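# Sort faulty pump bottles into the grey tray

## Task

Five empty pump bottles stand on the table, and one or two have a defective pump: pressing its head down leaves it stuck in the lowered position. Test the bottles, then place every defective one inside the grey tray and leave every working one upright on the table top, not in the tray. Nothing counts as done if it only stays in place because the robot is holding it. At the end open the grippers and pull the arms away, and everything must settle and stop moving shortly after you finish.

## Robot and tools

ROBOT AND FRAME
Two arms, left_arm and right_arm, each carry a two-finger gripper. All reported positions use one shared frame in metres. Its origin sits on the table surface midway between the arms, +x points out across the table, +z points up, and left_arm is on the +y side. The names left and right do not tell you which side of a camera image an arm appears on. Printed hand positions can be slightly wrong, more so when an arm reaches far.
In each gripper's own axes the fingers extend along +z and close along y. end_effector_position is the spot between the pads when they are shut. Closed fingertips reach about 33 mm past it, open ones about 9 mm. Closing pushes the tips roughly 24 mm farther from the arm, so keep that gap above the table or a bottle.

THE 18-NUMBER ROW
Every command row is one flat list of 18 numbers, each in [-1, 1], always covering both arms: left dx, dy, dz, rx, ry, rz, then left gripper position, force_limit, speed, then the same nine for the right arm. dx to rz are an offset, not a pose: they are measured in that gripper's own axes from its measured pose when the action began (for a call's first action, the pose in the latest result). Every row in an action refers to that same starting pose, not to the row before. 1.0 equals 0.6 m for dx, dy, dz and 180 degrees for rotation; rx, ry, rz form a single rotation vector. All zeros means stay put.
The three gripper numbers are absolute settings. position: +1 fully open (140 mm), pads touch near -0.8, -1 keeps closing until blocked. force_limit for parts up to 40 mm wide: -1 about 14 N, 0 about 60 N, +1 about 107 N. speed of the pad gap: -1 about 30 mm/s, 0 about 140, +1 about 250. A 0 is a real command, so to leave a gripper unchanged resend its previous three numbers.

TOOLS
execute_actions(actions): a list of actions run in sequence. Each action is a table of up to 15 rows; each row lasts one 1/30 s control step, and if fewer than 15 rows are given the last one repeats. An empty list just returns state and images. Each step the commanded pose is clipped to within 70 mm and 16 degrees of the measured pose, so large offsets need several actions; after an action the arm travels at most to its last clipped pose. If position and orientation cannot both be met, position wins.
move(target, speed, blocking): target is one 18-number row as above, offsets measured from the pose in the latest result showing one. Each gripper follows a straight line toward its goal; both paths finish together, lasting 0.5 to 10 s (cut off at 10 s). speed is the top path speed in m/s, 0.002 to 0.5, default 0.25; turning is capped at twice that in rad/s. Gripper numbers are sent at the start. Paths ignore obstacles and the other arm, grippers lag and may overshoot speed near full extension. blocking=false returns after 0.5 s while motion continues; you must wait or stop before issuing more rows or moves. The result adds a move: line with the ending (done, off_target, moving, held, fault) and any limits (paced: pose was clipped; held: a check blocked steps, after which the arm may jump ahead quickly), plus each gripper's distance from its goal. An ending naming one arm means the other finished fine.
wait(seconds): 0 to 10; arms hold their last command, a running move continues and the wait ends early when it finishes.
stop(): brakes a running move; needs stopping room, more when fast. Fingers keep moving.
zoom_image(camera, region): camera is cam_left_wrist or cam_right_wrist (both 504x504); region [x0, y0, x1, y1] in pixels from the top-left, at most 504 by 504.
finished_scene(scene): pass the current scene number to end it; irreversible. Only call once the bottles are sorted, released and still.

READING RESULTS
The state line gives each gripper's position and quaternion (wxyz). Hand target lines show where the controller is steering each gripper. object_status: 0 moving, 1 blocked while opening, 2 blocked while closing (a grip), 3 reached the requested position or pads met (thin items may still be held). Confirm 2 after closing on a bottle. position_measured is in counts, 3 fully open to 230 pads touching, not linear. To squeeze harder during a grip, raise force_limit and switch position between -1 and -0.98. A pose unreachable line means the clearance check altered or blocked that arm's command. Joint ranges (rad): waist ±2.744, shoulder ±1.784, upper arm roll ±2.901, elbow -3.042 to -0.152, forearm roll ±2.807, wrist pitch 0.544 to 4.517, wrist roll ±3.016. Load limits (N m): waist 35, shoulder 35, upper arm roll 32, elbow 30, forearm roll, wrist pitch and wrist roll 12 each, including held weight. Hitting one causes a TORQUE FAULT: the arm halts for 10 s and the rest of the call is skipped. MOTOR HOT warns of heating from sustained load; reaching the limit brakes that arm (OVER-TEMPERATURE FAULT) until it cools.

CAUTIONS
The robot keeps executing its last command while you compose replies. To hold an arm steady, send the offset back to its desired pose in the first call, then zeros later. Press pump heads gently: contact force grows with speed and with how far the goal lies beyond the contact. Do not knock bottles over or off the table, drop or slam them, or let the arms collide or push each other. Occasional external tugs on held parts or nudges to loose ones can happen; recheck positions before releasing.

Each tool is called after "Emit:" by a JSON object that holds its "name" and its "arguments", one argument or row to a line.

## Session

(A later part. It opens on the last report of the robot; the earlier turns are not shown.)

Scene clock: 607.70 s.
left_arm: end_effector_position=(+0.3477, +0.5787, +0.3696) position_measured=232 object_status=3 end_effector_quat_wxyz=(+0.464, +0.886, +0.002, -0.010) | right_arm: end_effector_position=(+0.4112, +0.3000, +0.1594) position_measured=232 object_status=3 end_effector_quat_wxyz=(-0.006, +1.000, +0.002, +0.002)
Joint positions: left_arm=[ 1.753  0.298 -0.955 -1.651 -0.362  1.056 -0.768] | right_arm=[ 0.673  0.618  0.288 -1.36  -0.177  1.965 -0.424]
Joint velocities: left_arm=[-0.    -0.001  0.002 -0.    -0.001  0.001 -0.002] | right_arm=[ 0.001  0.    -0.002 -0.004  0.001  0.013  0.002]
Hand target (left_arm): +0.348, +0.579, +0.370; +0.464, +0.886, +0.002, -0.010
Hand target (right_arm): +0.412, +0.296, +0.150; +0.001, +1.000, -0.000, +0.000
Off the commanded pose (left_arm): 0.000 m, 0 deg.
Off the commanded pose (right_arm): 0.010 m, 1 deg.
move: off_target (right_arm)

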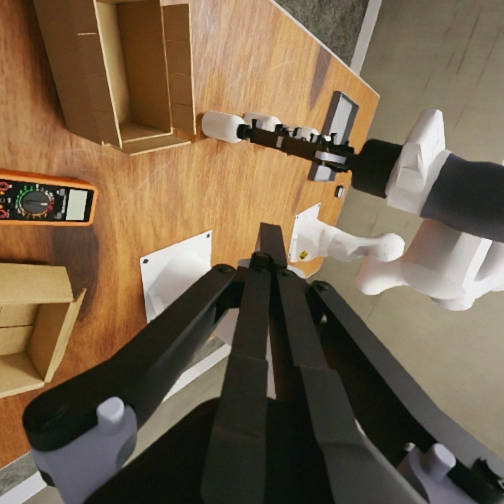

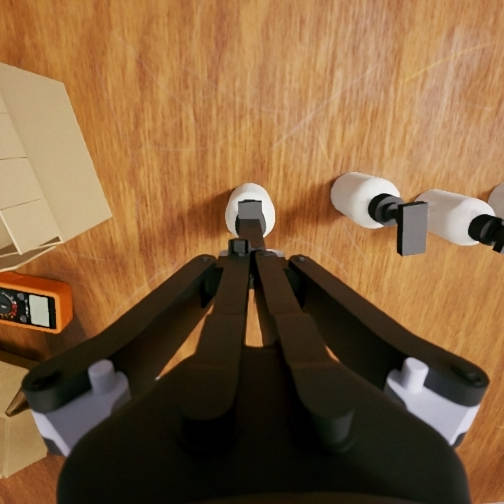

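Emit:
{"name": "execute_actions", "arguments": {
  "actions": [
    [[0,0,0,0,0,0,-1,-0.5,0.5, 0.0005,0.0067,0.0154,-0.0038,-0.0013,0.0013,-1,-0.5,0.5],[0,0,0,0,0,0,-1,-0.5,0.5, 0.0005,0.0067,0.0139,-0.0038,-0.0013,0.0013,-1,-0.5,0.5],[0,0,0,0,0,0,-1,-0.5,0.5, 0.0003,0.0067,0.0104,-0.0038,-0.0013,0.0013,-1,-0.5,0.5],[0,0,0,0,0,0,-1,-0.5,0.5, 0,0.007,0.0045,-0.0038,-0.0013,0.0013,-1,-0.5,0.5],[0,0,0,0,0,0,-1,-0.5,0.5, -0.0005,0.0077,-0.0036,-0.0038,-0.0013,0.0013,-1,-0.5,0.5],[0,0,0,0,0,0,-1,-0.5,0.5, -0.001,0.0085,-0.0134,-0.0038,-0.0013,0.0013,-1,-0.5,0.5],[0,0,0,0,0,0,-1,-0.5,0.5, -0.0015,0.0095,-0.0244,-0.0038,-0.0013,0.0013,-1,-0.5,0.5],[0,0,0,0,0,0,-1,-0.5,0.5, -0.002,0.0105,-0.0359,-0.0038,-0.0013,0.0013,-1,-0.5,0.5],[0,0,0,0,0,0,-1,-0.5,0.5, -0.002,0.012,-0.0469,-0.0038,-0.0013,0.0013,-1,-0.5,0.5],[0,0,0,0,0,0,-1,-0.5,0.5, -0.002,0.015,-0.0568,-0.0038,-0.0013,0.0013,-1,-0.5,0.5],[0,0,0,0,0,0,-1,-0.5,0.5, -0.002,0.019,-0.0648,-0.0038,-0.0013,0.0013,-1,-0.5,0.5],[0,0,0,0,0,0,-1,-0.5,0.5, -0.002,0.024,-0.0707,-0.0038,-0.0013,0.0013,0.1,-0.2,0.5],[0,0,0,0,0,0,-1,-0.5,0.5, -0.002,0.029,-0.0742,-0.0038,-0.0013,0.0013,0.1,-0.2,0.5],[0,0,0,0,0,0,-1,-0.5,0.5, -0.002,0.033,-0.0758,-0.0038,-0.0013,0.0013,0.1,-0.2,0.5],[0,0,0,0,0,0,-1,-0.5,0.5, -0.002,0.036,-0.076,-0.0038,-0.0013,0.0013,0.1,-0.2,0.5]]
  ]
}}

Scene clock: 645.50 s.
left_arm: end_effector_position=(+0.3477, +0.5787, +0.3696) position_measured=232 object_status=3 end_effector_quat_wxyz=(+0.464, +0.886, +0.002, -0.010) | right_arm: end_effector_position=(+0.4134, +0.2885, +0.2034) position_measured=203 object_status=0 end_effector_quat_wxyz=(-0.007, +1.000, -0.003, +0.007)
Joint positions: left_arm=[ 1.753  0.298 -0.955 -1.651 -0.362  1.056 -0.768] | right_arm=[ 0.66   0.548  0.292 -1.36  -0.165  1.904 -0.428]
Joint velocities: left_arm=[ 0.002 -0.    -0.001  0.001  0.001 -0.001 -0.001] | right_arm=[-0.094 -0.305  0.014 -0.177  0.053 -0.08  -0.031]
Hand target (left_arm): +0.348, +0.579, +0.370; +0.464, +0.886, +0.002, -0.010
Hand target (right_arm): +0.410, +0.278, +0.204; +0.000, +1.000, +0.000, -0.000
Off the commanded pose (left_arm): 0.000 m, 0 deg.
Off the commanded pose (right_arm): 0.011 m, 1 deg.

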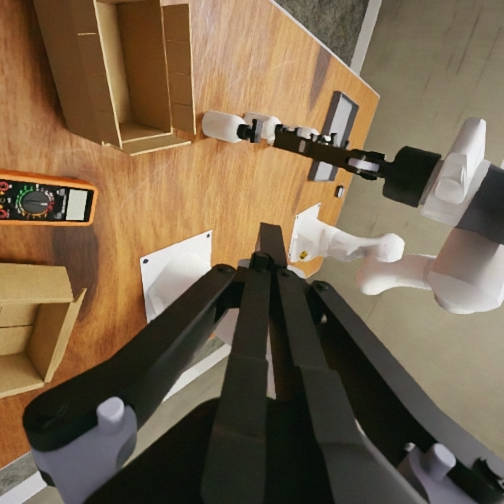

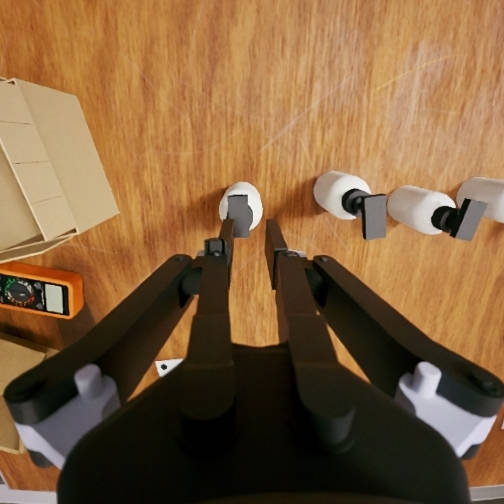

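Emit:
{"name": "execute_actions", "arguments": {
  "actions": []
}}

Emit:
{"name": "zoom_image", "arguments": {
  "camera": "cam_left_wrist",
  "region": [150, 60, 400, 260]
}}

Scene clock: 658.47 s.
left_arm: end_effector_position=(+0.3477, +0.5787, +0.3696) position_measured=232 object_status=3 end_effector_quat_wxyz=(+0.464, +0.886, +0.002, -0.010) | right_arm: end_effector_position=(+0.4122, +0.2793, +0.2062) position_measured=117 object_status=3 end_effector_quat_wxyz=(-0.001, +1.000, -0.002, +0.003)
Joint positions: left_arm=[ 1.753  0.298 -0.955 -1.651 -0.362  1.056 -0.768] | right_arm=[ 0.652  0.53   0.293 -1.378 -0.159  1.891 -0.437]
Joint velocities: left_arm=[-0.002  0.     0.001  0.     0.001 -0.002  0.001] | right_arm=[-0.    -0.002 -0.001  0.    -0.001  0.001  0.   ]
Hand target (left_arm): +0.348, +0.579, +0.370; +0.464, +0.886, +0.002, -0.010
Hand target (right_arm): +0.410, +0.278, +0.204; +0.000, +1.000, +0.000, -0.000
Off the commanded pose (left_arm): 0.000 m, 0 deg.
Off the commanded pose (right_arm): 0.003 m, 0 deg.

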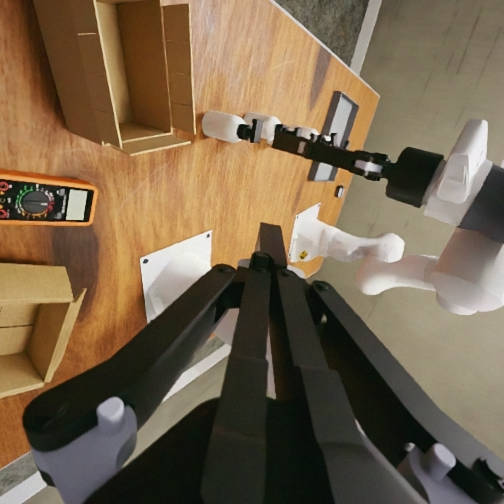

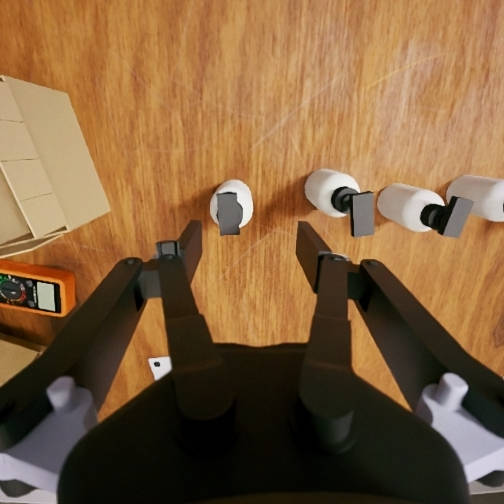

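Region (150, 60, 400, 260) of cam_left_wrist's 504x504 image, scaled by 2.016, with more detail than that image has; it fills the top 403 rows of this view, and the rest is white.

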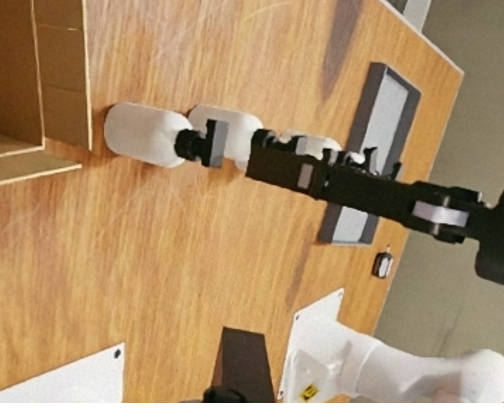

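Emit:
{"name": "zoom_image", "arguments": {
  "camera": "cam_left_wrist",
  "region": [195, 95, 315, 175]
}}

Emit:
{"name": "zoom_image", "arguments": {
  "camera": "cam_right_wrist",
  "region": [180, 140, 504, 280]
}}

Region (195, 95, 315, 175) of cam_left_wrist's 504x504 image, scaled by 4.200, with more detail than that image has.

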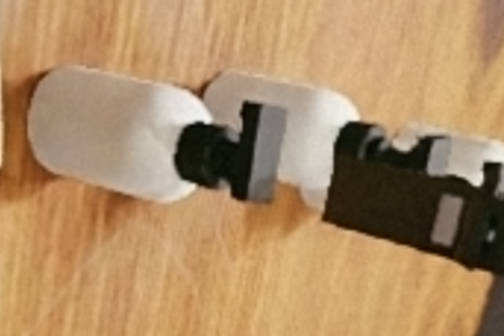

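Region (180, 140, 504, 280) of cam_right_wrist's 504x504 image, scaled by 1.556, with more detail than that image has; it fills the top 218 rows of this view, and the rest is white.

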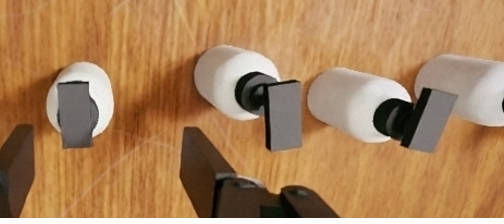

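Emit:
{"name": "zoom_image", "arguments": {
  "camera": "cam_right_wrist",
  "region": [170, 160, 330, 280]
}}

Region (170, 160, 330, 280) of cam_right_wrist's 504x504 image, scaled by 3.150, with more detail than that image has; it fills the top 378 rows of this view, and the rest is white.

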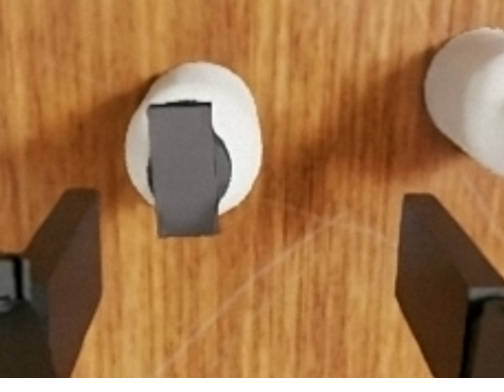

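Emit:
{"name": "execute_actions", "arguments": {
  "actions": [
    [[0,0,0,0,0,0,-1,-0.5,0.5,-0.0037,0.0021,0.0040,-0.0006,-0.0019,-0.0013,0.3,-0.2,0.5],[0,0,0,0,0,0,-1,-0.5,0.5,-0.0034,0.0014,0.0057,-0.0006,-0.0019,-0.0013,0.3,-0.2,0.5],[0,0,0,0,0,0,-1,-0.5,0.5,-0.0029,-0.0001,0.0099,-0.0006,-0.0019,-0.0013,0.3,-0.2,0.5],[0,0,0,0,0,0,-1,-0.5,0.5,-0.0021,-0.0027,0.0167,-0.0006,-0.0019,-0.0013,0.3,-0.2,0.5],[0,0,0,0,0,0,-1,-0.5,0.5,-0.0009,-0.0062,0.0261,-0.0006,-0.0019,-0.0013,0.3,-0.2,0.5],[0,0,0,0,0,0,-1,-0.5,0.5,0.0006,-0.0105,0.0375,-0.0006,-0.0019,-0.0013,0.3,-0.2,0.5],[0,0,0,0,0,0,-1,-0.5,0.5,0.0022,-0.0153,0.0503,-0.0006,-0.0019,-0.0013,0.3,-0.2,0.5],[0,0,0,0,0,0,-1,-0.5,0.5,0.0038,-0.0203,0.0637,-0.0006,-0.0019,-0.0013,0.3,-0.2,0.5],[0,0,0,0,0,0,-1,-0.5,0.5,0.0054,-0.0251,0.0765,-0.0006,-0.0019,-0.0013,0.3,-0.2,0.5],[0,0,0,0,0,0,-1,-0.5,0.5,0.0069,-0.0294,0.0879,-0.0006,-0.0019,-0.0013,0.3,-0.2,0.5],[0,0,0,0,0,0,-1,-0.5,0.5,0.0081,-0.0329,0.0973,-0.0006,-0.0019,-0.0013,0.3,-0.2,0.5],[0,0,0,0,0,0,-1,-0.5,0.5,0.0089,-0.0355,0.1041,-0.0006,-0.0019,-0.0013,0.3,-0.2,0.5],[0,0,0,0,0,0,-1,-0.5,0.5,0.0094,-0.0370,0.1083,-0.0006,-0.0019,-0.0013,0.3,-0.2,0.5],[0,0,0,0,0,0,-1,-0.5,0.5,0.0097,-0.0377,0.1100,-0.0006,-0.0019,-0.0013,0.3,-0.2,0.5],[0,0,0,0,0,0,-1,-0.5,0.5,0.0097,-0.0378,0.1103,-0.0006,-0.0019,-0.0013,0.3,-0.2,0.5]]
  ]
}}

Scene clock: 718.17 s.
left_arm: end_effector_position=(+0.3477, +0.5787, +0.3696) position_measured=232 object_status=3 end_effector_quat_wxyz=(+0.464, +0.886, +0.002, -0.010) | right_arm: end_effector_position=(+0.4119, +0.2934, +0.1389) position_measured=91 object_status=3 end_effector_quat_wxyz=(+0.009, +1.000, +0.004, -0.009)
Joint positions: left_arm=[ 1.753  0.298 -0.955 -1.651 -0.362  1.056 -0.768] | right_arm=[ 0.673  0.655  0.283 -1.344 -0.178  1.949 -0.434]
Joint velocities: left_arm=[-0.001 -0.001  0.001 -0.001 -0.    -0.    -0.   ] | right_arm=[ 0.041  0.239 -0.032  0.087 -0.038  0.09   0.015]
Hand target (left_arm): +0.348, +0.579, +0.370; +0.464, +0.886, +0.002, -0.010
Hand target (right_arm): +0.419, +0.302, +0.140; -0.000, +1.000, +0.000, +0.000
Off the commanded pose (left_arm): 0.000 m, 0 deg.
Off the commanded pose (right_arm): 0.011 m, 2 deg.

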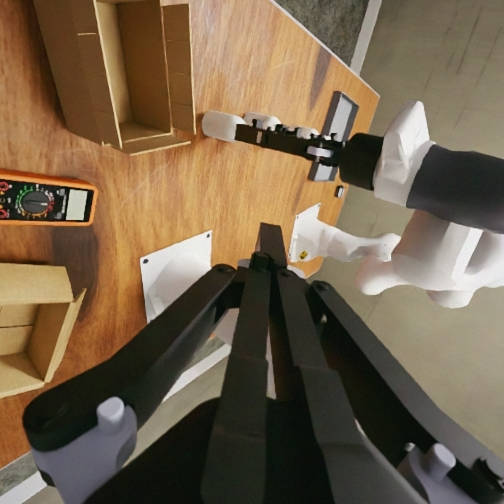

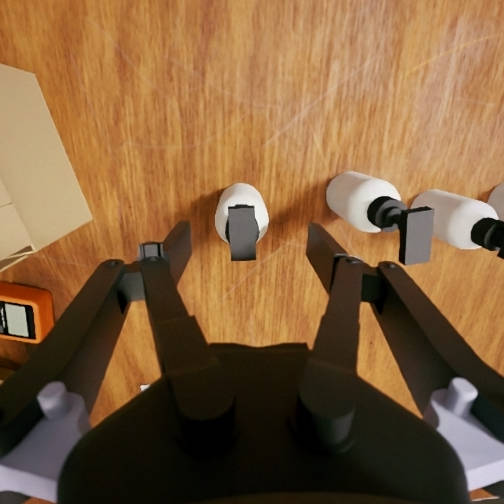

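Emit:
{"name": "wait", "arguments": {
  "seconds": 0
}}

Scene clock: 718.83 s.
left_arm: end_effector_position=(+0.3477, +0.5787, +0.3696) position_measured=232 object_status=3 end_effector_quat_wxyz=(+0.464, +0.886, +0.002, -0.010) | right_arm: end_effector_position=(+0.4165, +0.3003, +0.1386) position_measured=91 object_status=3 end_effector_quat_wxyz=(+0.001, +1.000, +0.002, -0.003)
Joint positions: left_arm=[ 1.753  0.298 -0.955 -1.651 -0.362  1.056 -0.768] | right_arm=[ 0.676  0.666  0.281 -1.331 -0.182  1.966 -0.43 ]
Joint velocities: left_arm=[-0.    -0.    -0.001  0.     0.001 -0.     0.   ] | right_arm=[ 0.001  0.001 -0.001 -0.001  0.001  0.001  0.002]
Hand target (left_arm): +0.348, +0.579, +0.370; +0.464, +0.886, +0.002, -0.010
Hand target (right_arm): +0.419, +0.302, +0.140; -0.000, +1.000, +0.000, +0.000
Off the commanded pose (left_arm): 0.000 m, 0 deg.
Off the commanded pose (right_arm): 0.003 m, 0 deg.

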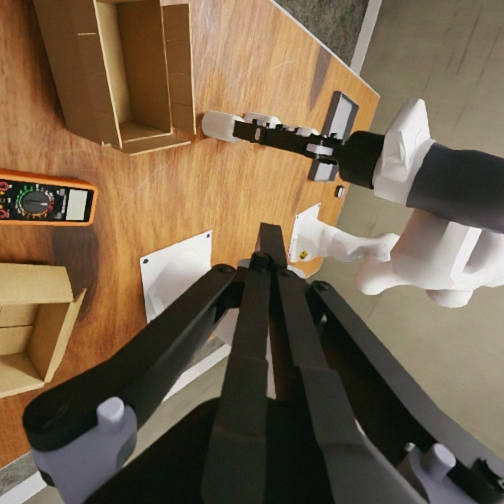

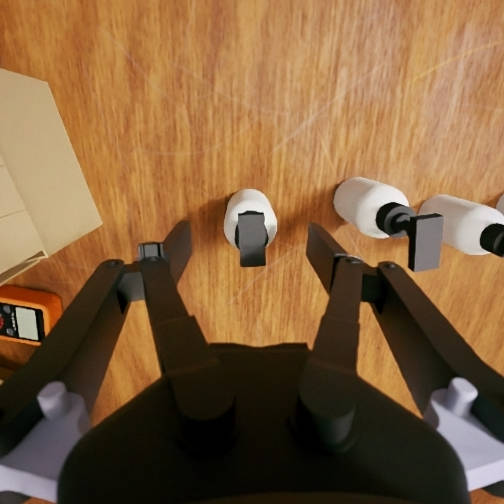

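Emit:
{"name": "execute_actions", "arguments": {
  "actions": [
    [[0,0,0,0,0,0,-1,-0.5,0.5,0.0042,-0.0028,-0.0020,0.0006,0.0019,0.0013,0.3,-0.2,0.5],[0,0,0,0,0,0,-1,-0.5,0.5,0.0042,-0.0028,-0.0002,0.0006,0.0019,0.0013,0.3,-0.2,0.5],[0,0,0,0,0,0,-1,-0.5,0.5,0.0046,-0.0034,0.0042,0.0006,0.0019,0.0013,0.3,-0.2,0.5],[0,0,0,0,0,0,-1,-0.5,0.5,0.0051,-0.0044,0.0113,0.0006,0.0019,0.0013,0.3,-0.2,0.5],[0,0,0,0,0,0,-1,-0.5,0.5,0.0058,-0.0057,0.0211,0.0006,0.0019,0.0013,0.3,-0.2,0.5],[0,0,0,0,0,0,-1,-0.5,0.5,0.0066,-0.0070,0.0331,0.0006,0.0019,0.0013,0.3,-0.2,0.5],[0,0,0,0,0,0,-1,-0.5,0.5,0.0073,-0.0082,0.0465,0.0006,0.0019,0.0013,0.3,-0.2,0.5],[0,0,0,0,0,0,-1,-0.5,0.5,0.0078,-0.0091,0.0605,0.0006,0.0019,0.0013,0.3,-0.2,0.5],[0,0,0,0,0,0,-1,-0.5,0.5,0.0077,-0.0089,0.0739,0.0006,0.0019,0.0013,0.3,-0.2,0.5],[0,0,0,0,0,0,-1,-0.5,0.5,0.0072,-0.0080,0.0859,0.0006,0.0019,0.0013,0.3,-0.2,0.5],[0,0,0,0,0,0,-1,-0.5,0.5,0.0065,-0.0068,0.0957,0.0006,0.0019,0.0013,0.3,-0.2,0.5],[0,0,0,0,0,0,-1,-0.5,0.5,0.0056,-0.0053,0.1028,0.0006,0.0019,0.0013,0.3,-0.2,0.5],[0,0,0,0,0,0,-1,-0.5,0.5,0.0047,-0.0037,0.1072,0.0006,0.0019,0.0013,0.3,-0.2,0.5],[0,0,0,0,0,0,-1,-0.5,0.5,0.0039,-0.0023,0.1090,0.0006,0.0019,0.0013,0.3,-0.2,0.5],[0,0,0,0,0,0,-1,-0.5,0.5,0.0033,-0.0012,0.1093,0.0006,0.0019,0.0013,-1,-0.3,-0.4]]
  ]
}}

Scene clock: 731.27 s.
left_arm: end_effector_position=(+0.3477, +0.5787, +0.3696) position_measured=232 object_status=3 end_effector_quat_wxyz=(+0.464, +0.886, +0.002, -0.010) | right_arm: end_effector_position=(+0.4132, +0.2936, +0.0734) position_measured=91 object_status=0 end_effector_quat_wxyz=(+0.014, +1.000, +0.003, -0.010)
Joint positions: left_arm=[ 1.753  0.298 -0.955 -1.651 -0.362  1.056 -0.768] | right_arm=[ 0.681  0.734  0.267 -1.38  -0.198  2.054 -0.423]
Joint velocities: left_arm=[-0.    -0.     0.002 -0.001  0.    -0.001  0.   ] | right_arm=[ 0.002  0.08  -0.027 -0.181 -0.022  0.196  0.019]
Hand target (left_arm): +0.348, +0.579, +0.370; +0.464, +0.886, +0.002, -0.010
Hand target (right_arm): +0.418, +0.301, +0.073; +0.001, +1.000, +0.000, -0.001
Off the commanded pose (left_arm): 0.000 m, 0 deg.
Off the commanded pose (right_arm): 0.009 m, 2 deg.

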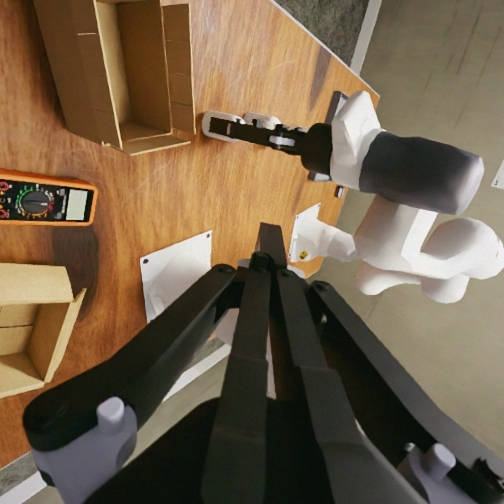

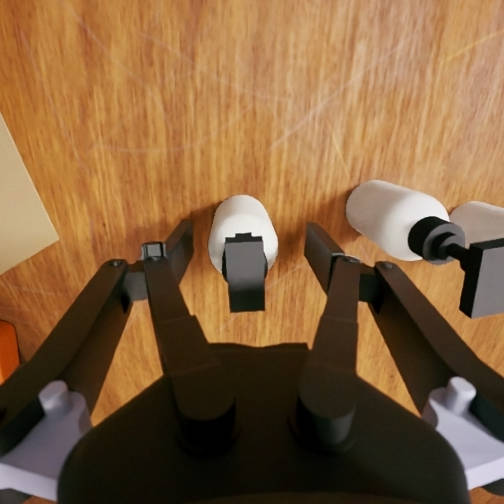

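Emit:
{"name": "wait", "arguments": {
  "seconds": 0
}}

Scene clock: 763.70 s.
left_arm: end_effector_position=(+0.3477, +0.5787, +0.3696) position_measured=232 object_status=3 end_effector_quat_wxyz=(+0.464, +0.886, +0.002, -0.010) | right_arm: end_effector_position=(+0.4165, +0.3006, +0.0734) position_measured=159 object_status=2 end_effector_quat_wxyz=(+0.001, +1.000, +0.001, -0.003)
Joint positions: left_arm=[ 1.753  0.298 -0.955 -1.651 -0.362  1.056 -0.768] | right_arm=[ 0.681  0.733  0.266 -1.39  -0.2    2.09  -0.417]
Joint velocities: left_arm=[ 0.001  0.001  0.002 -0.    -0.     0.001 -0.001] | right_arm=[ 0.     0.    -0.001  0.     0.001 -0.001 -0.001]
Hand target (left_arm): +0.348, +0.579, +0.370; +0.464, +0.886, +0.002, -0.010
Hand target (right_arm): +0.418, +0.301, +0.073; +0.001, +1.000, +0.000, -0.001
Off the commanded pose (left_arm): 0.000 m, 0 deg.
Off the commanded pose (right_arm): 0.002 m, 0 deg.

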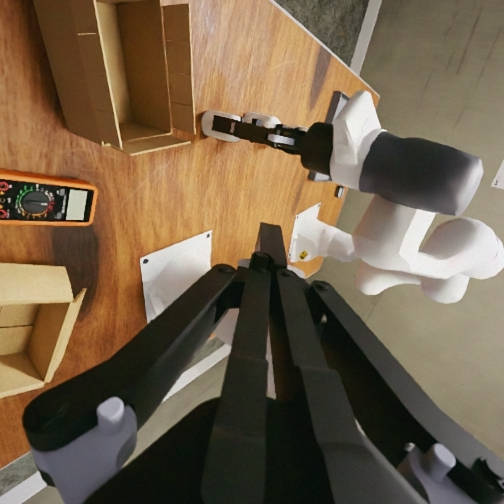

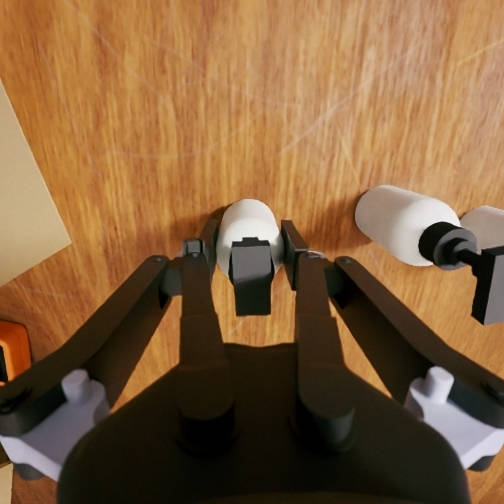

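Emit:
{"name": "execute_actions", "arguments": {
  "actions": [
    [[0,0,0,0,0,0,-1,-0.5,0.5,0.0028,-0.0007,-0.0011,0.0006,0.0019,0.0006,-1,-0.3,-0.4],[0,0,0,0,0,0,-1,-0.5,0.5,0.0050,-0.0006,-0.0046,0.0006,0.0019,0.0006,-1,-0.3,-0.4],[0,0,0,0,0,0,-1,-0.5,0.5,0.0099,0,-0.0105,0.0006,0.0019,0.0006,-1,-0.3,-0.4],[0,0,0,0,0,0,-1,-0.5,0.5,0.0181,0.0014,-0.0185,0.0006,0.0019,0.0006,-1,-0.3,-0.4],[0,0,0,0,0,0,-1,-0.5,0.5,0.0294,0.0040,-0.0284,0.0006,0.0019,0.0006,-1,-0.3,-0.4],[0,0,0,0,0,0,-1,-0.5,0.5,0.0432,0.0080,-0.0394,0.0006,0.0019,0.0006,-1,-0.3,-0.4],[0,0,0,0,0,0,-1,-0.5,0.5,0.0586,0.0133,-0.0509,0.0006,0.0019,0.0006,-1,-0.3,-0.4],[0,0,0,0,0,0,-1,-0.5,0.5,0.0747,0.0197,-0.0619,0.0006,0.0019,0.0006,-1,-0.3,-0.4],[0,0,0,0,0,0,-1,-0.5,0.5,0.0901,0.0266,-0.0718,0.0006,0.0019,0.0006,-1,-0.3,-0.4],[0,0,0,0,0,0,-1,-0.5,0.5,0.1039,0.0333,-0.0798,0.0006,0.0019,0.0006,-1,-0.3,-0.4],[0,0,0,0,0,0,-1,-0.5,0.5,0.1152,0.0391,-0.0857,0.0006,0.0019,0.0006,-1,-0.3,-0.4],[0,0,0,0,0,0,-1,-0.5,0.5,0.1234,0.0436,-0.0892,0.0006,0.0019,0.0006,-1,-0.3,-0.4],[0,0,0,0,0,0,-1,-0.5,0.5,0.1283,0.0463,-0.0908,0.0006,0.0019,0.0006,-1,-0.3,-0.4],[0,0,0,0,0,0,-1,-0.5,0.5,0.1305,0.0475,-0.0910,0.0006,0.0019,0.0006,-1,-0.3,-0.4],[0,0,0,0,0,0,-1,-0.5,0.5,0.1308,0.0477,-0.0910,0.0006,0.0019,0.0006,-1,-0.3,-0.4]]
  ]
}}

Scene clock: 779.90 s.
left_arm: end_effector_position=(+0.3477, +0.5787, +0.3696) position_measured=232 object_status=3 end_effector_quat_wxyz=(+0.464, +0.886, +0.002, -0.010) | right_arm: end_effector_position=(+0.4972, +0.2807, +0.1304) position_measured=159 object_status=2 end_effector_quat_wxyz=(-0.014, +1.000, -0.025, +0.011)
Joint positions: left_arm=[ 1.753  0.298 -0.955 -1.651 -0.362  1.056 -0.768] | right_arm=[ 0.596  0.73   0.262 -1.25  -0.194  1.992 -0.479]
Joint velocities: left_arm=[-0.001  0.001  0.001 -0.001 -0.     0.001 -0.   ] | right_arm=[-0.214  0.013 -0.007  0.198 -0.001 -0.195 -0.172]
Hand target (left_arm): +0.348, +0.579, +0.370; +0.464, +0.886, +0.002, -0.010
Hand target (right_arm): +0.495, +0.272, +0.128; -0.001, +1.000, +0.000, +0.001
Off the commanded pose (left_arm): 0.000 m, 0 deg.
Off the commanded pose (right_arm): 0.009 m, 4 deg.

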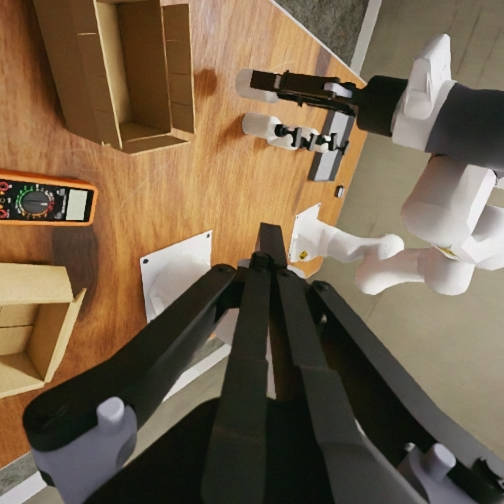

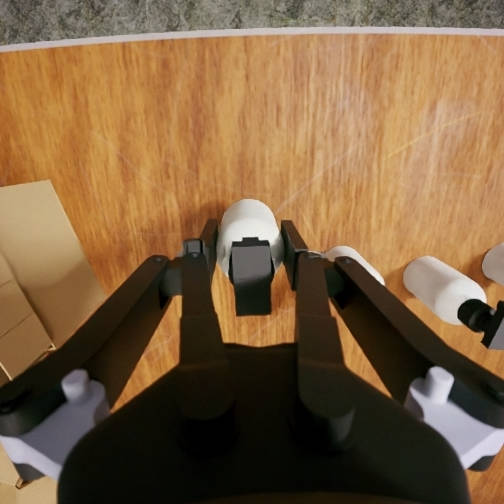

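Emit:
{"name": "wait", "arguments": {
  "seconds": 0
}}

Scene clock: 780.50 s.
left_arm: end_effector_position=(+0.3477, +0.5787, +0.3696) position_measured=232 object_status=3 end_effector_quat_wxyz=(+0.464, +0.886, +0.002, -0.010) | right_arm: end_effector_position=(+0.4966, +0.2717, +0.1274) position_measured=159 object_status=2 end_effector_quat_wxyz=(-0.002, +1.000, -0.006, +0.003)
Joint positions: left_arm=[ 1.753  0.298 -0.955 -1.651 -0.362  1.056 -0.768] | right_arm=[ 0.589  0.738  0.265 -1.239 -0.194  1.959 -0.524]
Joint velocities: left_arm=[ 0.    -0.    -0.     0.001 -0.002 -0.     0.001] | right_arm=[-0.001  0.     0.001 -0.001 -0.    -0.006 -0.024]
Hand target (left_arm): +0.348, +0.579, +0.370; +0.464, +0.886, +0.002, -0.010
Hand target (right_arm): +0.495, +0.272, +0.128; -0.001, +1.000, +0.000, +0.001
Off the commanded pose (left_arm): 0.000 m, 0 deg.
Off the commanded pose (right_arm): 0.001 m, 1 deg.

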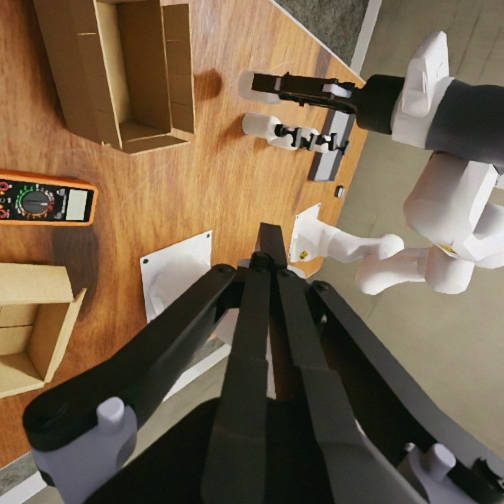

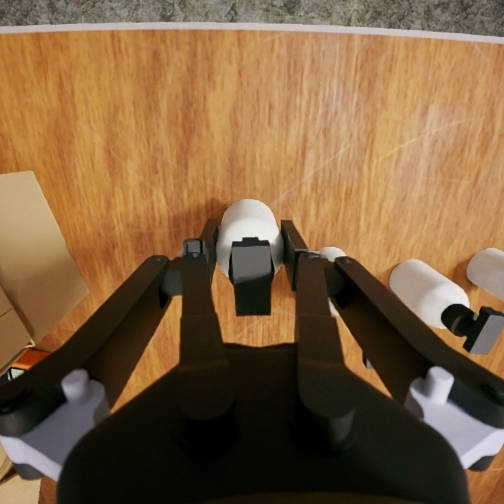

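Emit:
{"name": "move", "arguments": {
  "target": [0,0,0,0,0,0,-1,-0.5,0.5,0.0508,0.9823,-0.0082,-0.0013,-0.0019,-0.0038,-1,-0.3,-0.4],
  "speed": 0.45
}}

Scene clock: 803.63 s.
left_arm: end_effector_position=(+0.3477, +0.5787, +0.3696) position_measured=232 object_status=3 end_effector_quat_wxyz=(+0.464, +0.886, +0.002, -0.010) | right_arm: end_effector_position=(+0.5147, -0.3186, +0.1297) position_measured=159 object_status=2 end_effector_quat_wxyz=(+0.001, +1.000, -0.006, -0.001)
Joint positions: left_arm=[ 1.753  0.298 -0.955 -1.651 -0.362  1.056 -0.768] | right_arm=[-0.015 -0.14  -0.128 -2.483 -0.027  2.341 -1.507]
Joint velocities: left_arm=[ 0.001 -0.     0.     0.001 -0.001  0.     0.   ] | right_arm=[-0.001  0.002  0.001 -0.     0.001  0.001 -0.03 ]
Hand target (left_arm): +0.348, +0.579, +0.370; +0.464, +0.886, +0.002, -0.010
Hand target (right_arm): +0.516, -0.318, +0.130; -0.001, +1.000, -0.001, +0.000
Off the commanded pose (left_arm): 0.000 m, 0 deg.
Off the commanded pose (right_arm): 0.005 m, 1 deg.
move: off_target (right_arm)

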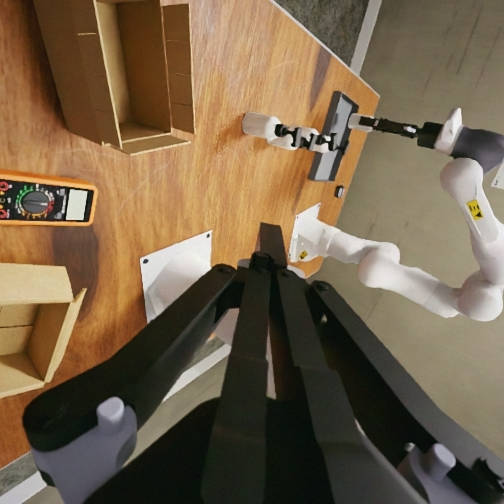

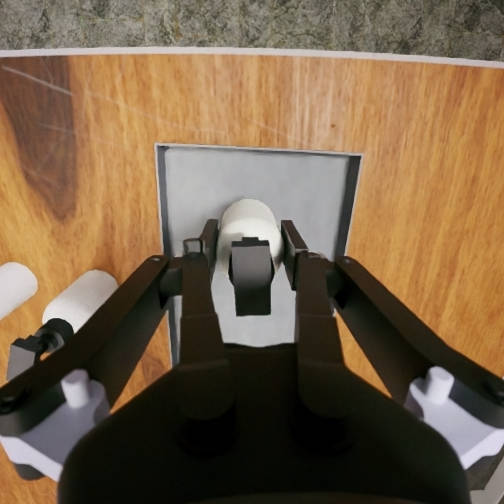

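Emit:
{"name": "zoom_image", "arguments": {
  "camera": "cam_right_wrist",
  "region": [140, 130, 220, 200]
}}

Emit:
{"name": "zoom_image", "arguments": {
  "camera": "cam_right_wrist",
  "region": [310, 135, 390, 205]
}}

Emit:
{"name": "zoom_image", "arguments": {
  "camera": "cam_left_wrist",
  "region": [230, 80, 400, 200]
}}

Region (140, 130, 220, 200) of cam_right_wrist's 504x504 image, scaled by 6.300, with more detail than that image has; it fills the top 441 rows of this view, and the rest is white.

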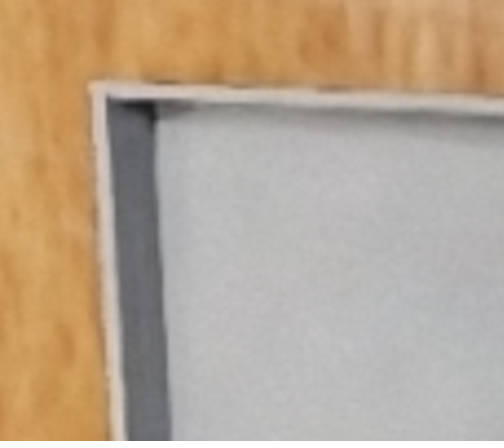

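Region (310, 135, 390, 205) of cam_right_wrist's 504x504 image, scaled by 6.300, with more detail than that image has; it fills the top 441 rows of this view, and the rest is white.

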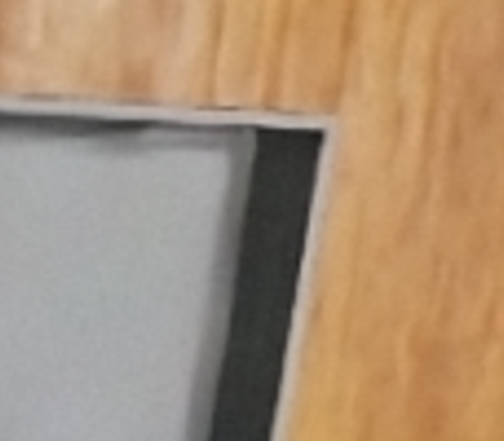

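Region (230, 80, 400, 200) of cam_left_wrist's 504x504 image, scaled by 2.965, with more detail than that image has; it fills the top 356 rows of this view, and the rest is white.

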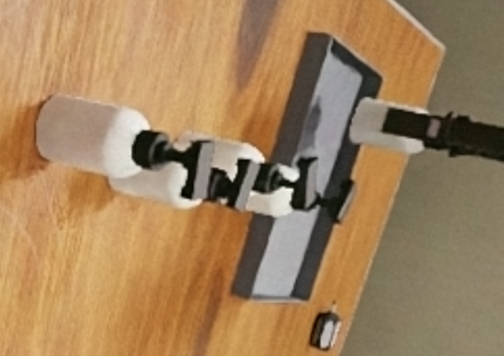

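Emit:
{"name": "wait", "arguments": {
  "seconds": 0
}}

Scene clock: 814.20 s.
left_arm: end_effector_position=(+0.3477, +0.5787, +0.3696) position_measured=232 object_status=3 end_effector_quat_wxyz=(+0.464, +0.886, +0.002, -0.010) | right_arm: end_effector_position=(+0.5147, -0.3186, +0.1297) position_measured=159 object_status=2 end_effector_quat_wxyz=(+0.001, +1.000, -0.002, -0.001)
Joint positions: left_arm=[ 1.753  0.298 -0.955 -1.651 -0.362  1.056 -0.768] | right_arm=[-0.015 -0.14  -0.128 -2.483 -0.027  2.341 -1.517]
Joint velocities: left_arm=[ 0.     0.002 -0.001 -0.    -0.    -0.001 -0.001] | right_arm=[ 0.    -0.     0.     0.    -0.001 -0.     0.001]
Hand target (left_arm): +0.348, +0.579, +0.370; +0.464, +0.886, +0.002, -0.010
Hand target (right_arm): +0.516, -0.318, +0.130; -0.001, +1.000, -0.001, +0.000
Off the commanded pose (left_arm): 0.000 m, 0 deg.
Off the commanded pose (right_arm): 0.005 m, 0 deg.

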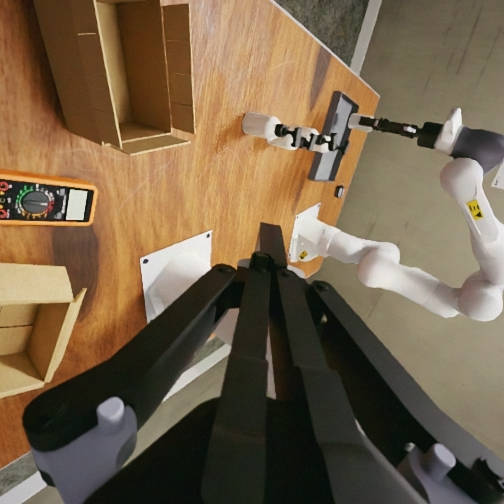

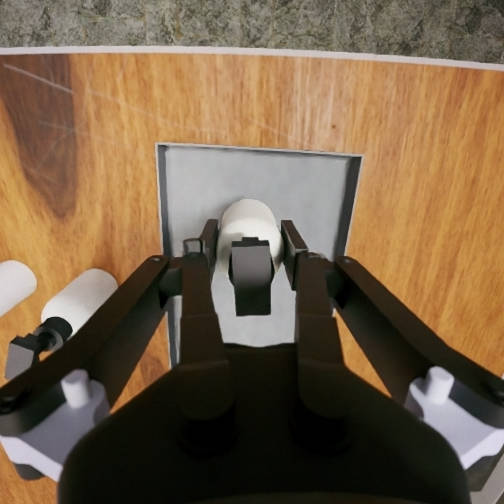

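Emit:
{"name": "execute_actions", "arguments": {
  "actions": [
    [[0,0,0,0,0,0,-1,-0.5,0.5,-0.0006,0,0.0002,0.0006,0.0006,-0.0013,-1,-0.3,-0.4],[0,0,0,0,0,0,-1,-0.5,0.5,-0.0061,0,0.0016,0.0006,0.0006,-0.0013,-1,-0.3,-0.4],[0,0,0,0,0,0,-1,-0.5,0.5,-0.0153,0,0.0048,0.0006,0.0006,-0.0013,-1,-0.3,-0.4],[0,0,0,0,0,0,-1,-0.5,0.5,-0.0279,0,0.0101,0.0006,0.0006,-0.0013,-1,-0.3,-0.4],[0,0,0,0,0,0,-1,-0.5,0.5,-0.0433,0,0.0174,0.0006,0.0006,-0.0013,-1,-0.3,-0.4],[0,0,0,0,0,0,-1,-0.5,0.5,-0.0606,0,0.0263,0.0006,0.0006,-0.0013,-1,-0.3,-0.4],[0,0,0,0,0,0,-1,-0.5,0.5,-0.0784,0,0.0362,0.0006,0.0006,-0.0013,-1,-0.3,-0.4],[0,0,0,0,0,0,-1,-0.5,0.5,-0.0957,0,0.0466,0.0006,0.0006,-0.0013,-1,-0.3,-0.4],[0,0,0,0,0,0,-1,-0.5,0.5,-0.1111,0,0.0565,0.0006,0.0006,-0.0013,-1,-0.3,-0.4],[0,0,0,0,0,0,-1,-0.5,0.5,-0.1237,0,0.0654,0.0006,0.0006,-0.0013,-1,-0.3,-0.4],[0,0,0,0,0,0,-1,-0.5,0.5,-0.1329,0,0.0727,0.0006,0.0006,-0.0013,-1,-0.3,-0.4],[0,0,0,0,0,0,-1,-0.5,0.5,-0.1384,0,0.0780,0.0006,0.0006,-0.0013,-1,-0.3,-0.4],[0,0,0,0,0,0,-1,-0.5,0.5,-0.1408,0,0.0812,0.0006,0.0006,-0.0013,-1,-0.3,-0.4],[0,0,0,0,0,0,-1,-0.5,0.5,-0.1412,0,0.0826,0.0006,0.0006,-0.0013,-1,-0.3,-0.4],[0,0,0,0,0,0,-1,-0.5,0.5,-0.1412,0,0.0828,0.0006,0.0006,-0.0013,-1,-0.3,-0.4]]
  ]
}}

Scene clock: 824.90 s.
left_arm: end_effector_position=(+0.3477, +0.5787, +0.3696) position_measured=232 object_status=3 end_effector_quat_wxyz=(+0.464, +0.886, +0.002, -0.010) | right_arm: end_effector_position=(+0.4220, -0.3180, +0.0801) position_measured=159 object_status=2 end_effector_quat_wxyz=(-0.001, +1.000, +0.004, -0.021)
Joint positions: left_arm=[ 1.753  0.298 -0.955 -1.651 -0.362  1.056 -0.768] | right_arm=[-0.022 -0.276 -0.123 -2.772 -0.047  2.455 -1.508]
Joint velocities: left_arm=[-0.001  0.001  0.001 -0.001 -0.002 -0.     0.001] | right_arm=[-0.016 -0.051  0.011 -0.243 -0.032  0.245  0.03 ]
Hand target (left_arm): +0.348, +0.579, +0.370; +0.464, +0.886, +0.002, -0.010
Hand target (right_arm): +0.430, -0.318, +0.081; -0.001, +1.000, +0.000, -0.001
Off the commanded pose (left_arm): 0.000 m, 0 deg.
Off the commanded pose (right_arm): 0.008 m, 2 deg.

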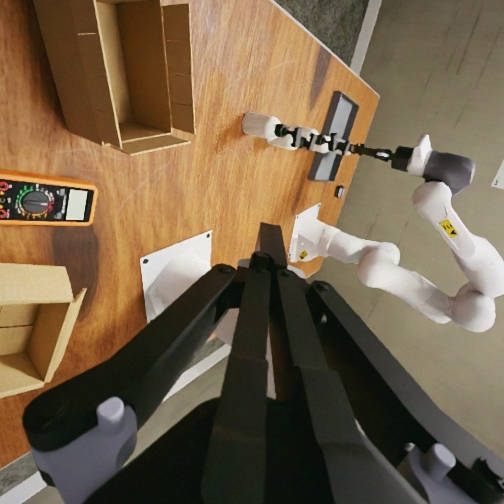

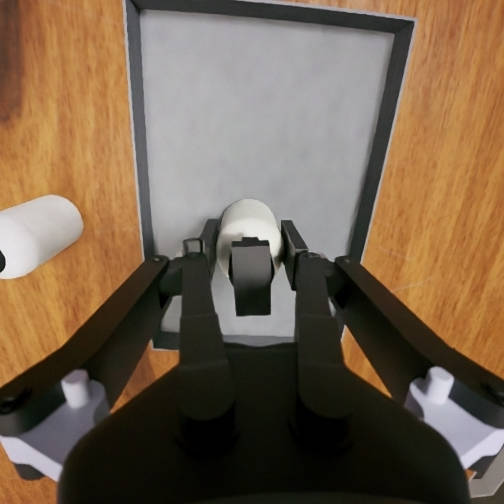

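Emit:
{"name": "wait", "arguments": {
  "seconds": 0
}}

Scene clock: 825.70 s.
left_arm: end_effector_position=(+0.3477, +0.5787, +0.3696) position_measured=232 object_status=3 end_effector_quat_wxyz=(+0.464, +0.886, +0.002, -0.010) | right_arm: end_effector_position=(+0.4290, -0.3176, +0.0804) position_measured=159 object_status=2 end_effector_quat_wxyz=(-0.002, +1.000, +0.001, -0.003)
Joint positions: left_arm=[ 1.753  0.298 -0.955 -1.651 -0.362  1.056 -0.768] | right_arm=[-0.024 -0.283 -0.122 -2.786 -0.05   2.499 -1.499]
Joint velocities: left_arm=[-0.001  0.    -0.001  0.001 -0.    -0.     0.001] | right_arm=[ 0.    -0.002 -0.     0.    -0.002  0.002  0.001]
Hand target (left_arm): +0.348, +0.579, +0.370; +0.464, +0.886, +0.002, -0.010
Hand target (right_arm): +0.430, -0.318, +0.081; -0.001, +1.000, +0.000, -0.001
Off the commanded pose (left_arm): 0.000 m, 0 deg.
Off the commanded pose (right_arm): 0.001 m, 0 deg.

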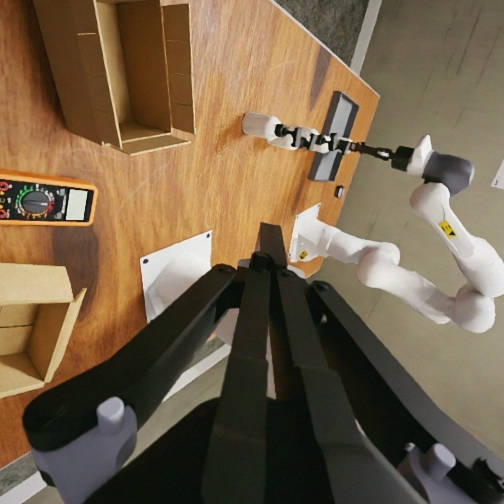

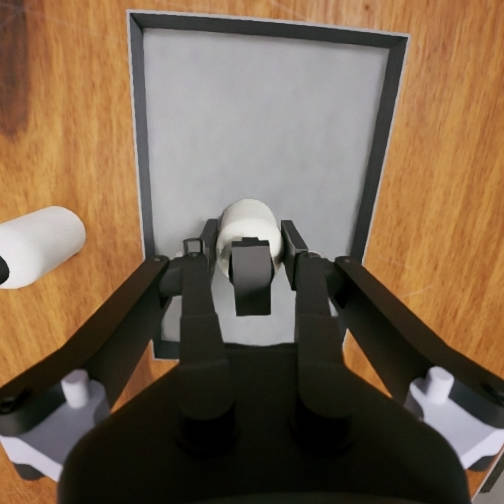

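Emit:
{"name": "execute_actions", "arguments": {
  "actions": [
    [[0,0,0,0,0,0,-1,-0.5,0.5,0.0017,0.0005,-0.0005,-0.0013,0.0019,0.0006,-1,-0.3,-0.4],[0,0,0,0,0,0,-1,-0.5,0.5,0.0017,0.0005,0.0006,-0.0013,0.0019,0.0006,-1,-0.3,-0.4],[0,0,0,0,0,0,-1,-0.5,0.5,0.0017,0.0005,0.0022,-0.0013,0.0019,0.0006,-1,-0.3,-0.4],[0,0,0,0,0,0,-1,-0.5,0.5,0.0017,0.0005,0.0042,-0.0013,0.0019,0.0006,-1,-0.3,-0.4],[0,0,0,0,0,0,-1,-0.5,0.5,0.0017,0.0005,0.0062,-0.0013,0.0019,0.0006,-1,-0.3,-0.4],[0,0,0,0,0,0,-1,-0.5,0.5,0.0017,0.0005,0.0080,-0.0013,0.0019,0.0006,-1,-0.3,-0.4],[0,0,0,0,0,0,-1,-0.5,0.5,0.0017,0.0005,0.0092,-0.0013,0.0019,0.0006,-1,-0.3,-0.4],[0,0,0,0,0,0,-1,-0.5,0.5,0.0017,0.0005,0.0098,-0.0013,0.0019,0.0006,-1,-0.3,-0.4],[0,0,0,0,0,0,-1,-0.5,0.5,0.0017,0.0005,0.0098,-0.0013,0.0019,0.0006,-1,-0.3,-0.4],[0,0,0,0,0,0,-1,-0.5,0.5,0.0017,0.0005,0.0098,-0.0013,0.0019,0.0006,-1,-0.3,-0.4],[0,0,0,0,0,0,-1,-0.5,0.5,0.0017,0.0005,0.0098,-0.0013,0.0019,0.0006,-1,-0.3,-0.4],[0,0,0,0,0,0,-1,-0.5,0.5,0.0017,0.0005,0.0098,-0.0013,0.0019,0.0006,-1,-0.3,-0.4],[0,0,0,0,0,0,-1,-0.5,0.5,0.0017,0.0005,0.0098,-0.0013,0.0019,0.0006,-1,-0.3,-0.4],[0,0,0,0,0,0,-1,-0.5,0.5,0.0017,0.0005,0.0098,-0.0013,0.0019,0.0006,-1,-0.3,-0.4],[0,0,0,0,0,0,-1,-0.5,0.5,0.0017,0.0005,0.0098,-0.0013,0.0019,0.0006,0.2,-0.3,0.3]]
  ]
}}

Scene clock: 837.27 s.
left_arm: end_effector_position=(+0.3477, +0.5787, +0.3696) position_measured=232 object_status=3 end_effector_quat_wxyz=(+0.464, +0.886, +0.002, -0.010) | right_arm: end_effector_position=(+0.4293, -0.3177, +0.0752) position_measured=159 object_status=0 end_effector_quat_wxyz=(-0.001, +1.000, +0.001, -0.002)
Joint positions: left_arm=[ 1.753  0.298 -0.955 -1.651 -0.362  1.056 -0.768] | right_arm=[-0.024 -0.269 -0.121 -2.791 -0.052  2.52  -1.496]
Joint velocities: left_arm=[-0.001  0.     0.     0.001 -0.     0.     0.001] | right_arm=[ 0.002  0.001  0.001 -0.     0.001  0.016  0.001]
Hand target (left_arm): +0.348, +0.579, +0.370; +0.464, +0.886, +0.002, -0.010
Hand target (right_arm): +0.430, -0.318, +0.075; +0.000, +1.000, +0.000, -0.000
Off the commanded pose (left_arm): 0.000 m, 0 deg.
Off the commanded pose (right_arm): 0.001 m, 0 deg.

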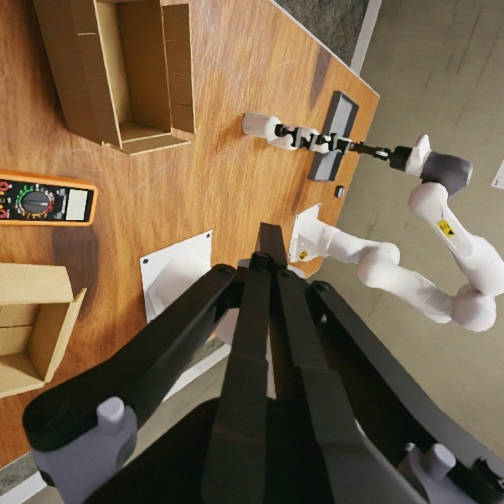

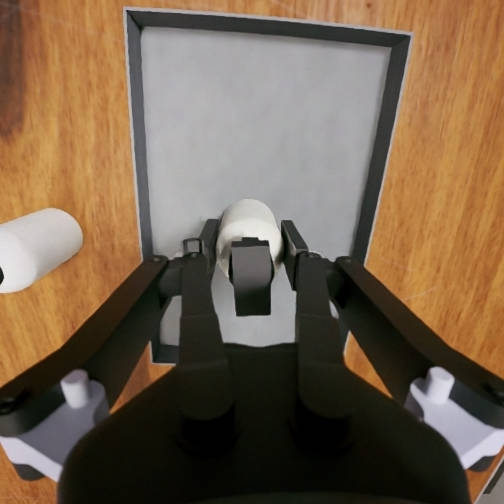

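Emit:
{"name": "wait", "arguments": {
  "seconds": 0
}}

Scene clock: 856.97 s.
left_arm: end_effector_position=(+0.3477, +0.5787, +0.3696) position_measured=232 object_status=3 end_effector_quat_wxyz=(+0.464, +0.886, +0.002, -0.010) | right_arm: end_effector_position=(+0.4303, -0.3176, +0.0754) position_measured=104 object_status=3 end_effector_quat_wxyz=(-0.001, +1.000, +0.000, -0.001)
Joint positions: left_arm=[ 1.753  0.298 -0.955 -1.651 -0.362  1.056 -0.768] | right_arm=[-0.024 -0.269 -0.121 -2.792 -0.052  2.523 -1.496]
Joint velocities: left_arm=[ 0.001  0.    -0.001 -0.001 -0.001 -0.002 -0.001] | right_arm=[-0.001  0.    -0.001 -0.     0.    -0.    -0.002]
Hand target (left_arm): +0.348, +0.579, +0.370; +0.464, +0.886, +0.002, -0.010
Hand target (right_arm): +0.430, -0.318, +0.075; +0.000, +1.000, +0.000, -0.000
Off the commanded pose (left_arm): 0.000 m, 0 deg.
Off the commanded pose (right_arm): 0.001 m, 0 deg.

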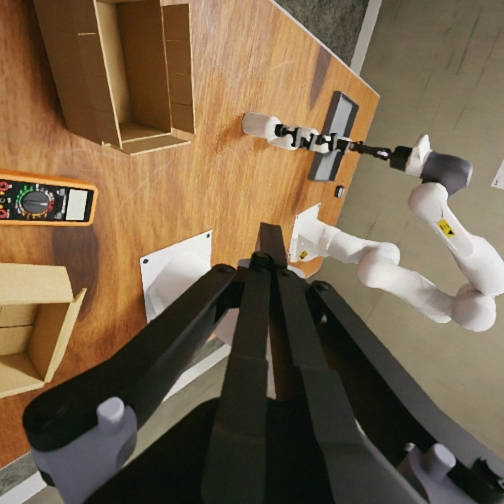

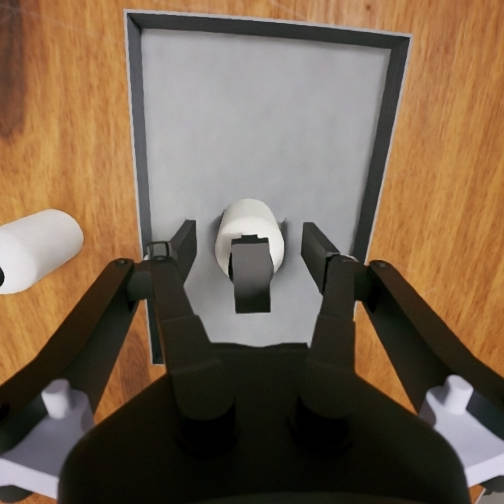

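Emit:
{"name": "execute_actions", "arguments": {
  "actions": [
    [[0,0,0,0,0,0,-1,-0.5,0.5,0,0,-0.0005,-0.0006,0.0006,0,0.2,-0.3,0.3],[0,0,0,0,0,0,-1,-0.5,0.5,0,0,-0.0036,-0.0006,0.0006,0,0.2,-0.3,0.3],[0,0,0,0,0,0,-1,-0.5,0.5,0,0,-0.0109,-0.0006,0.0006,0,0.2,-0.3,0.3],[0,0,0,0,0,0,-1,-0.5,0.5,0,0,-0.0229,-0.0006,0.0006,0,0.2,-0.3,0.3],[0,0,0,0,0,0,-1,-0.5,0.5,-0.001,0,-0.0394,-0.0006,0.0006,0,0.2,-0.3,0.3],[0,0,0,0,0,0,-1,-0.5,0.5,-0.001,0,-0.0596,-0.0006,0.0006,0,0.2,-0.3,0.3],[0,0,0,0,0,0,-1,-0.5,0.5,-0.001,0,-0.0821,-0.0006,0.0006,0,0.2,-0.3,0.3],[0,0,0,0,0,0,-1,-0.5,0.5,-0.002,-0.0014,-0.1056,-0.0006,0.0006,0,0.2,-0.3,0.3],[0,0,0,0,0,0,-1,-0.5,0.5,-0.002,-0.0057,-0.1281,-0.0006,0.0006,0,0.2,-0.3,0.3],[0,0,0,0,0,0,-1,-0.5,0.5,-0.002,-0.0142,-0.1483,-0.0006,0.0006,0,0.2,-0.3,0.3],[0,0,0,0,0,0,-1,-0.5,0.5,-0.003,-0.0270,-0.1648,-0.0006,0.0006,0,0.2,-0.3,0.3],[0,0,0,0,0,0,-1,-0.5,0.5,-0.003,-0.0426,-0.1768,-0.0006,0.0006,0,0.2,-0.3,0.3],[0,0,0,0,0,0,-1,-0.5,0.5,-0.003,-0.0568,-0.1841,-0.0006,0.0006,0,0.2,-0.3,0.3],[0,0,0,0,0,0,-1,-0.5,0.5,-0.003,-0.0667,-0.1872,-0.0006,0.0006,0,0.2,-0.3,0.3],[0,0,0,0,0,0,-1,-0.5,0.5,-0.003,-0.0710,-0.1877,-0.0006,0.0006,0,0.2,-0.3,0.3]]
  ]
}}

Scene clock: 868.93 s.
left_arm: end_effector_position=(+0.3477, +0.5787, +0.3696) position_measured=232 object_status=3 end_effector_quat_wxyz=(+0.464, +0.886, +0.002, -0.010) | right_arm: end_effector_position=(+0.4549, -0.2866, +0.1847) position_measured=104 object_status=3 end_effector_quat_wxyz=(-0.003, +0.999, +0.020, +0.041)
Joint positions: left_arm=[ 1.753  0.298 -0.955 -1.651 -0.362  1.056 -0.768] | right_arm=[ 0.004 -0.484 -0.063 -2.674 -0.04   2.272 -1.465]
Joint velocities: left_arm=[ 0.002 -0.    -0.001 -0.001 -0.    -0.001 -0.001] | right_arm=[ 0.2   -0.217  0.309  0.265  0.112 -0.548  0.183]
Hand target (left_arm): +0.348, +0.579, +0.370; +0.464, +0.886, +0.002, -0.010
Hand target (right_arm): +0.431, -0.276, +0.186; -0.000, +1.000, +0.002, +0.004
Off the commanded pose (left_arm): 0.000 m, 0 deg.
Off the commanded pose (right_arm): 0.029 m, 5 deg.

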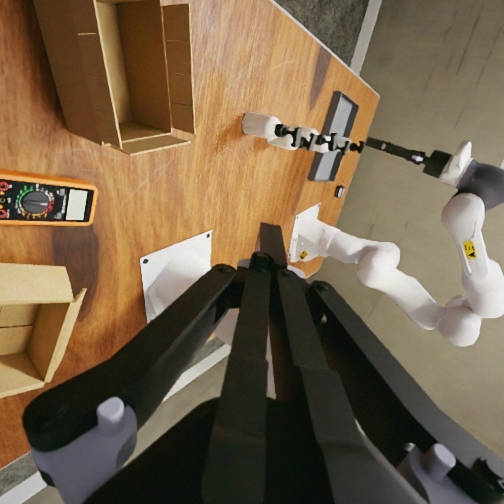

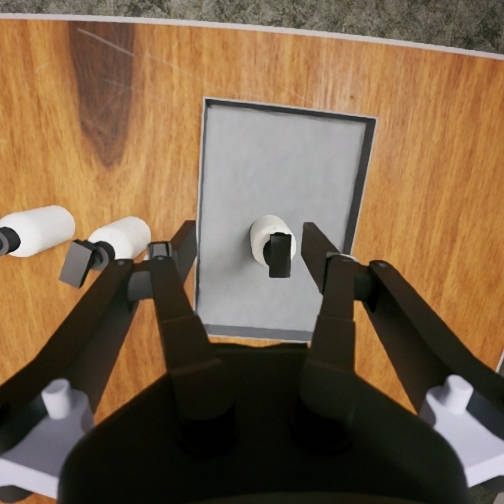

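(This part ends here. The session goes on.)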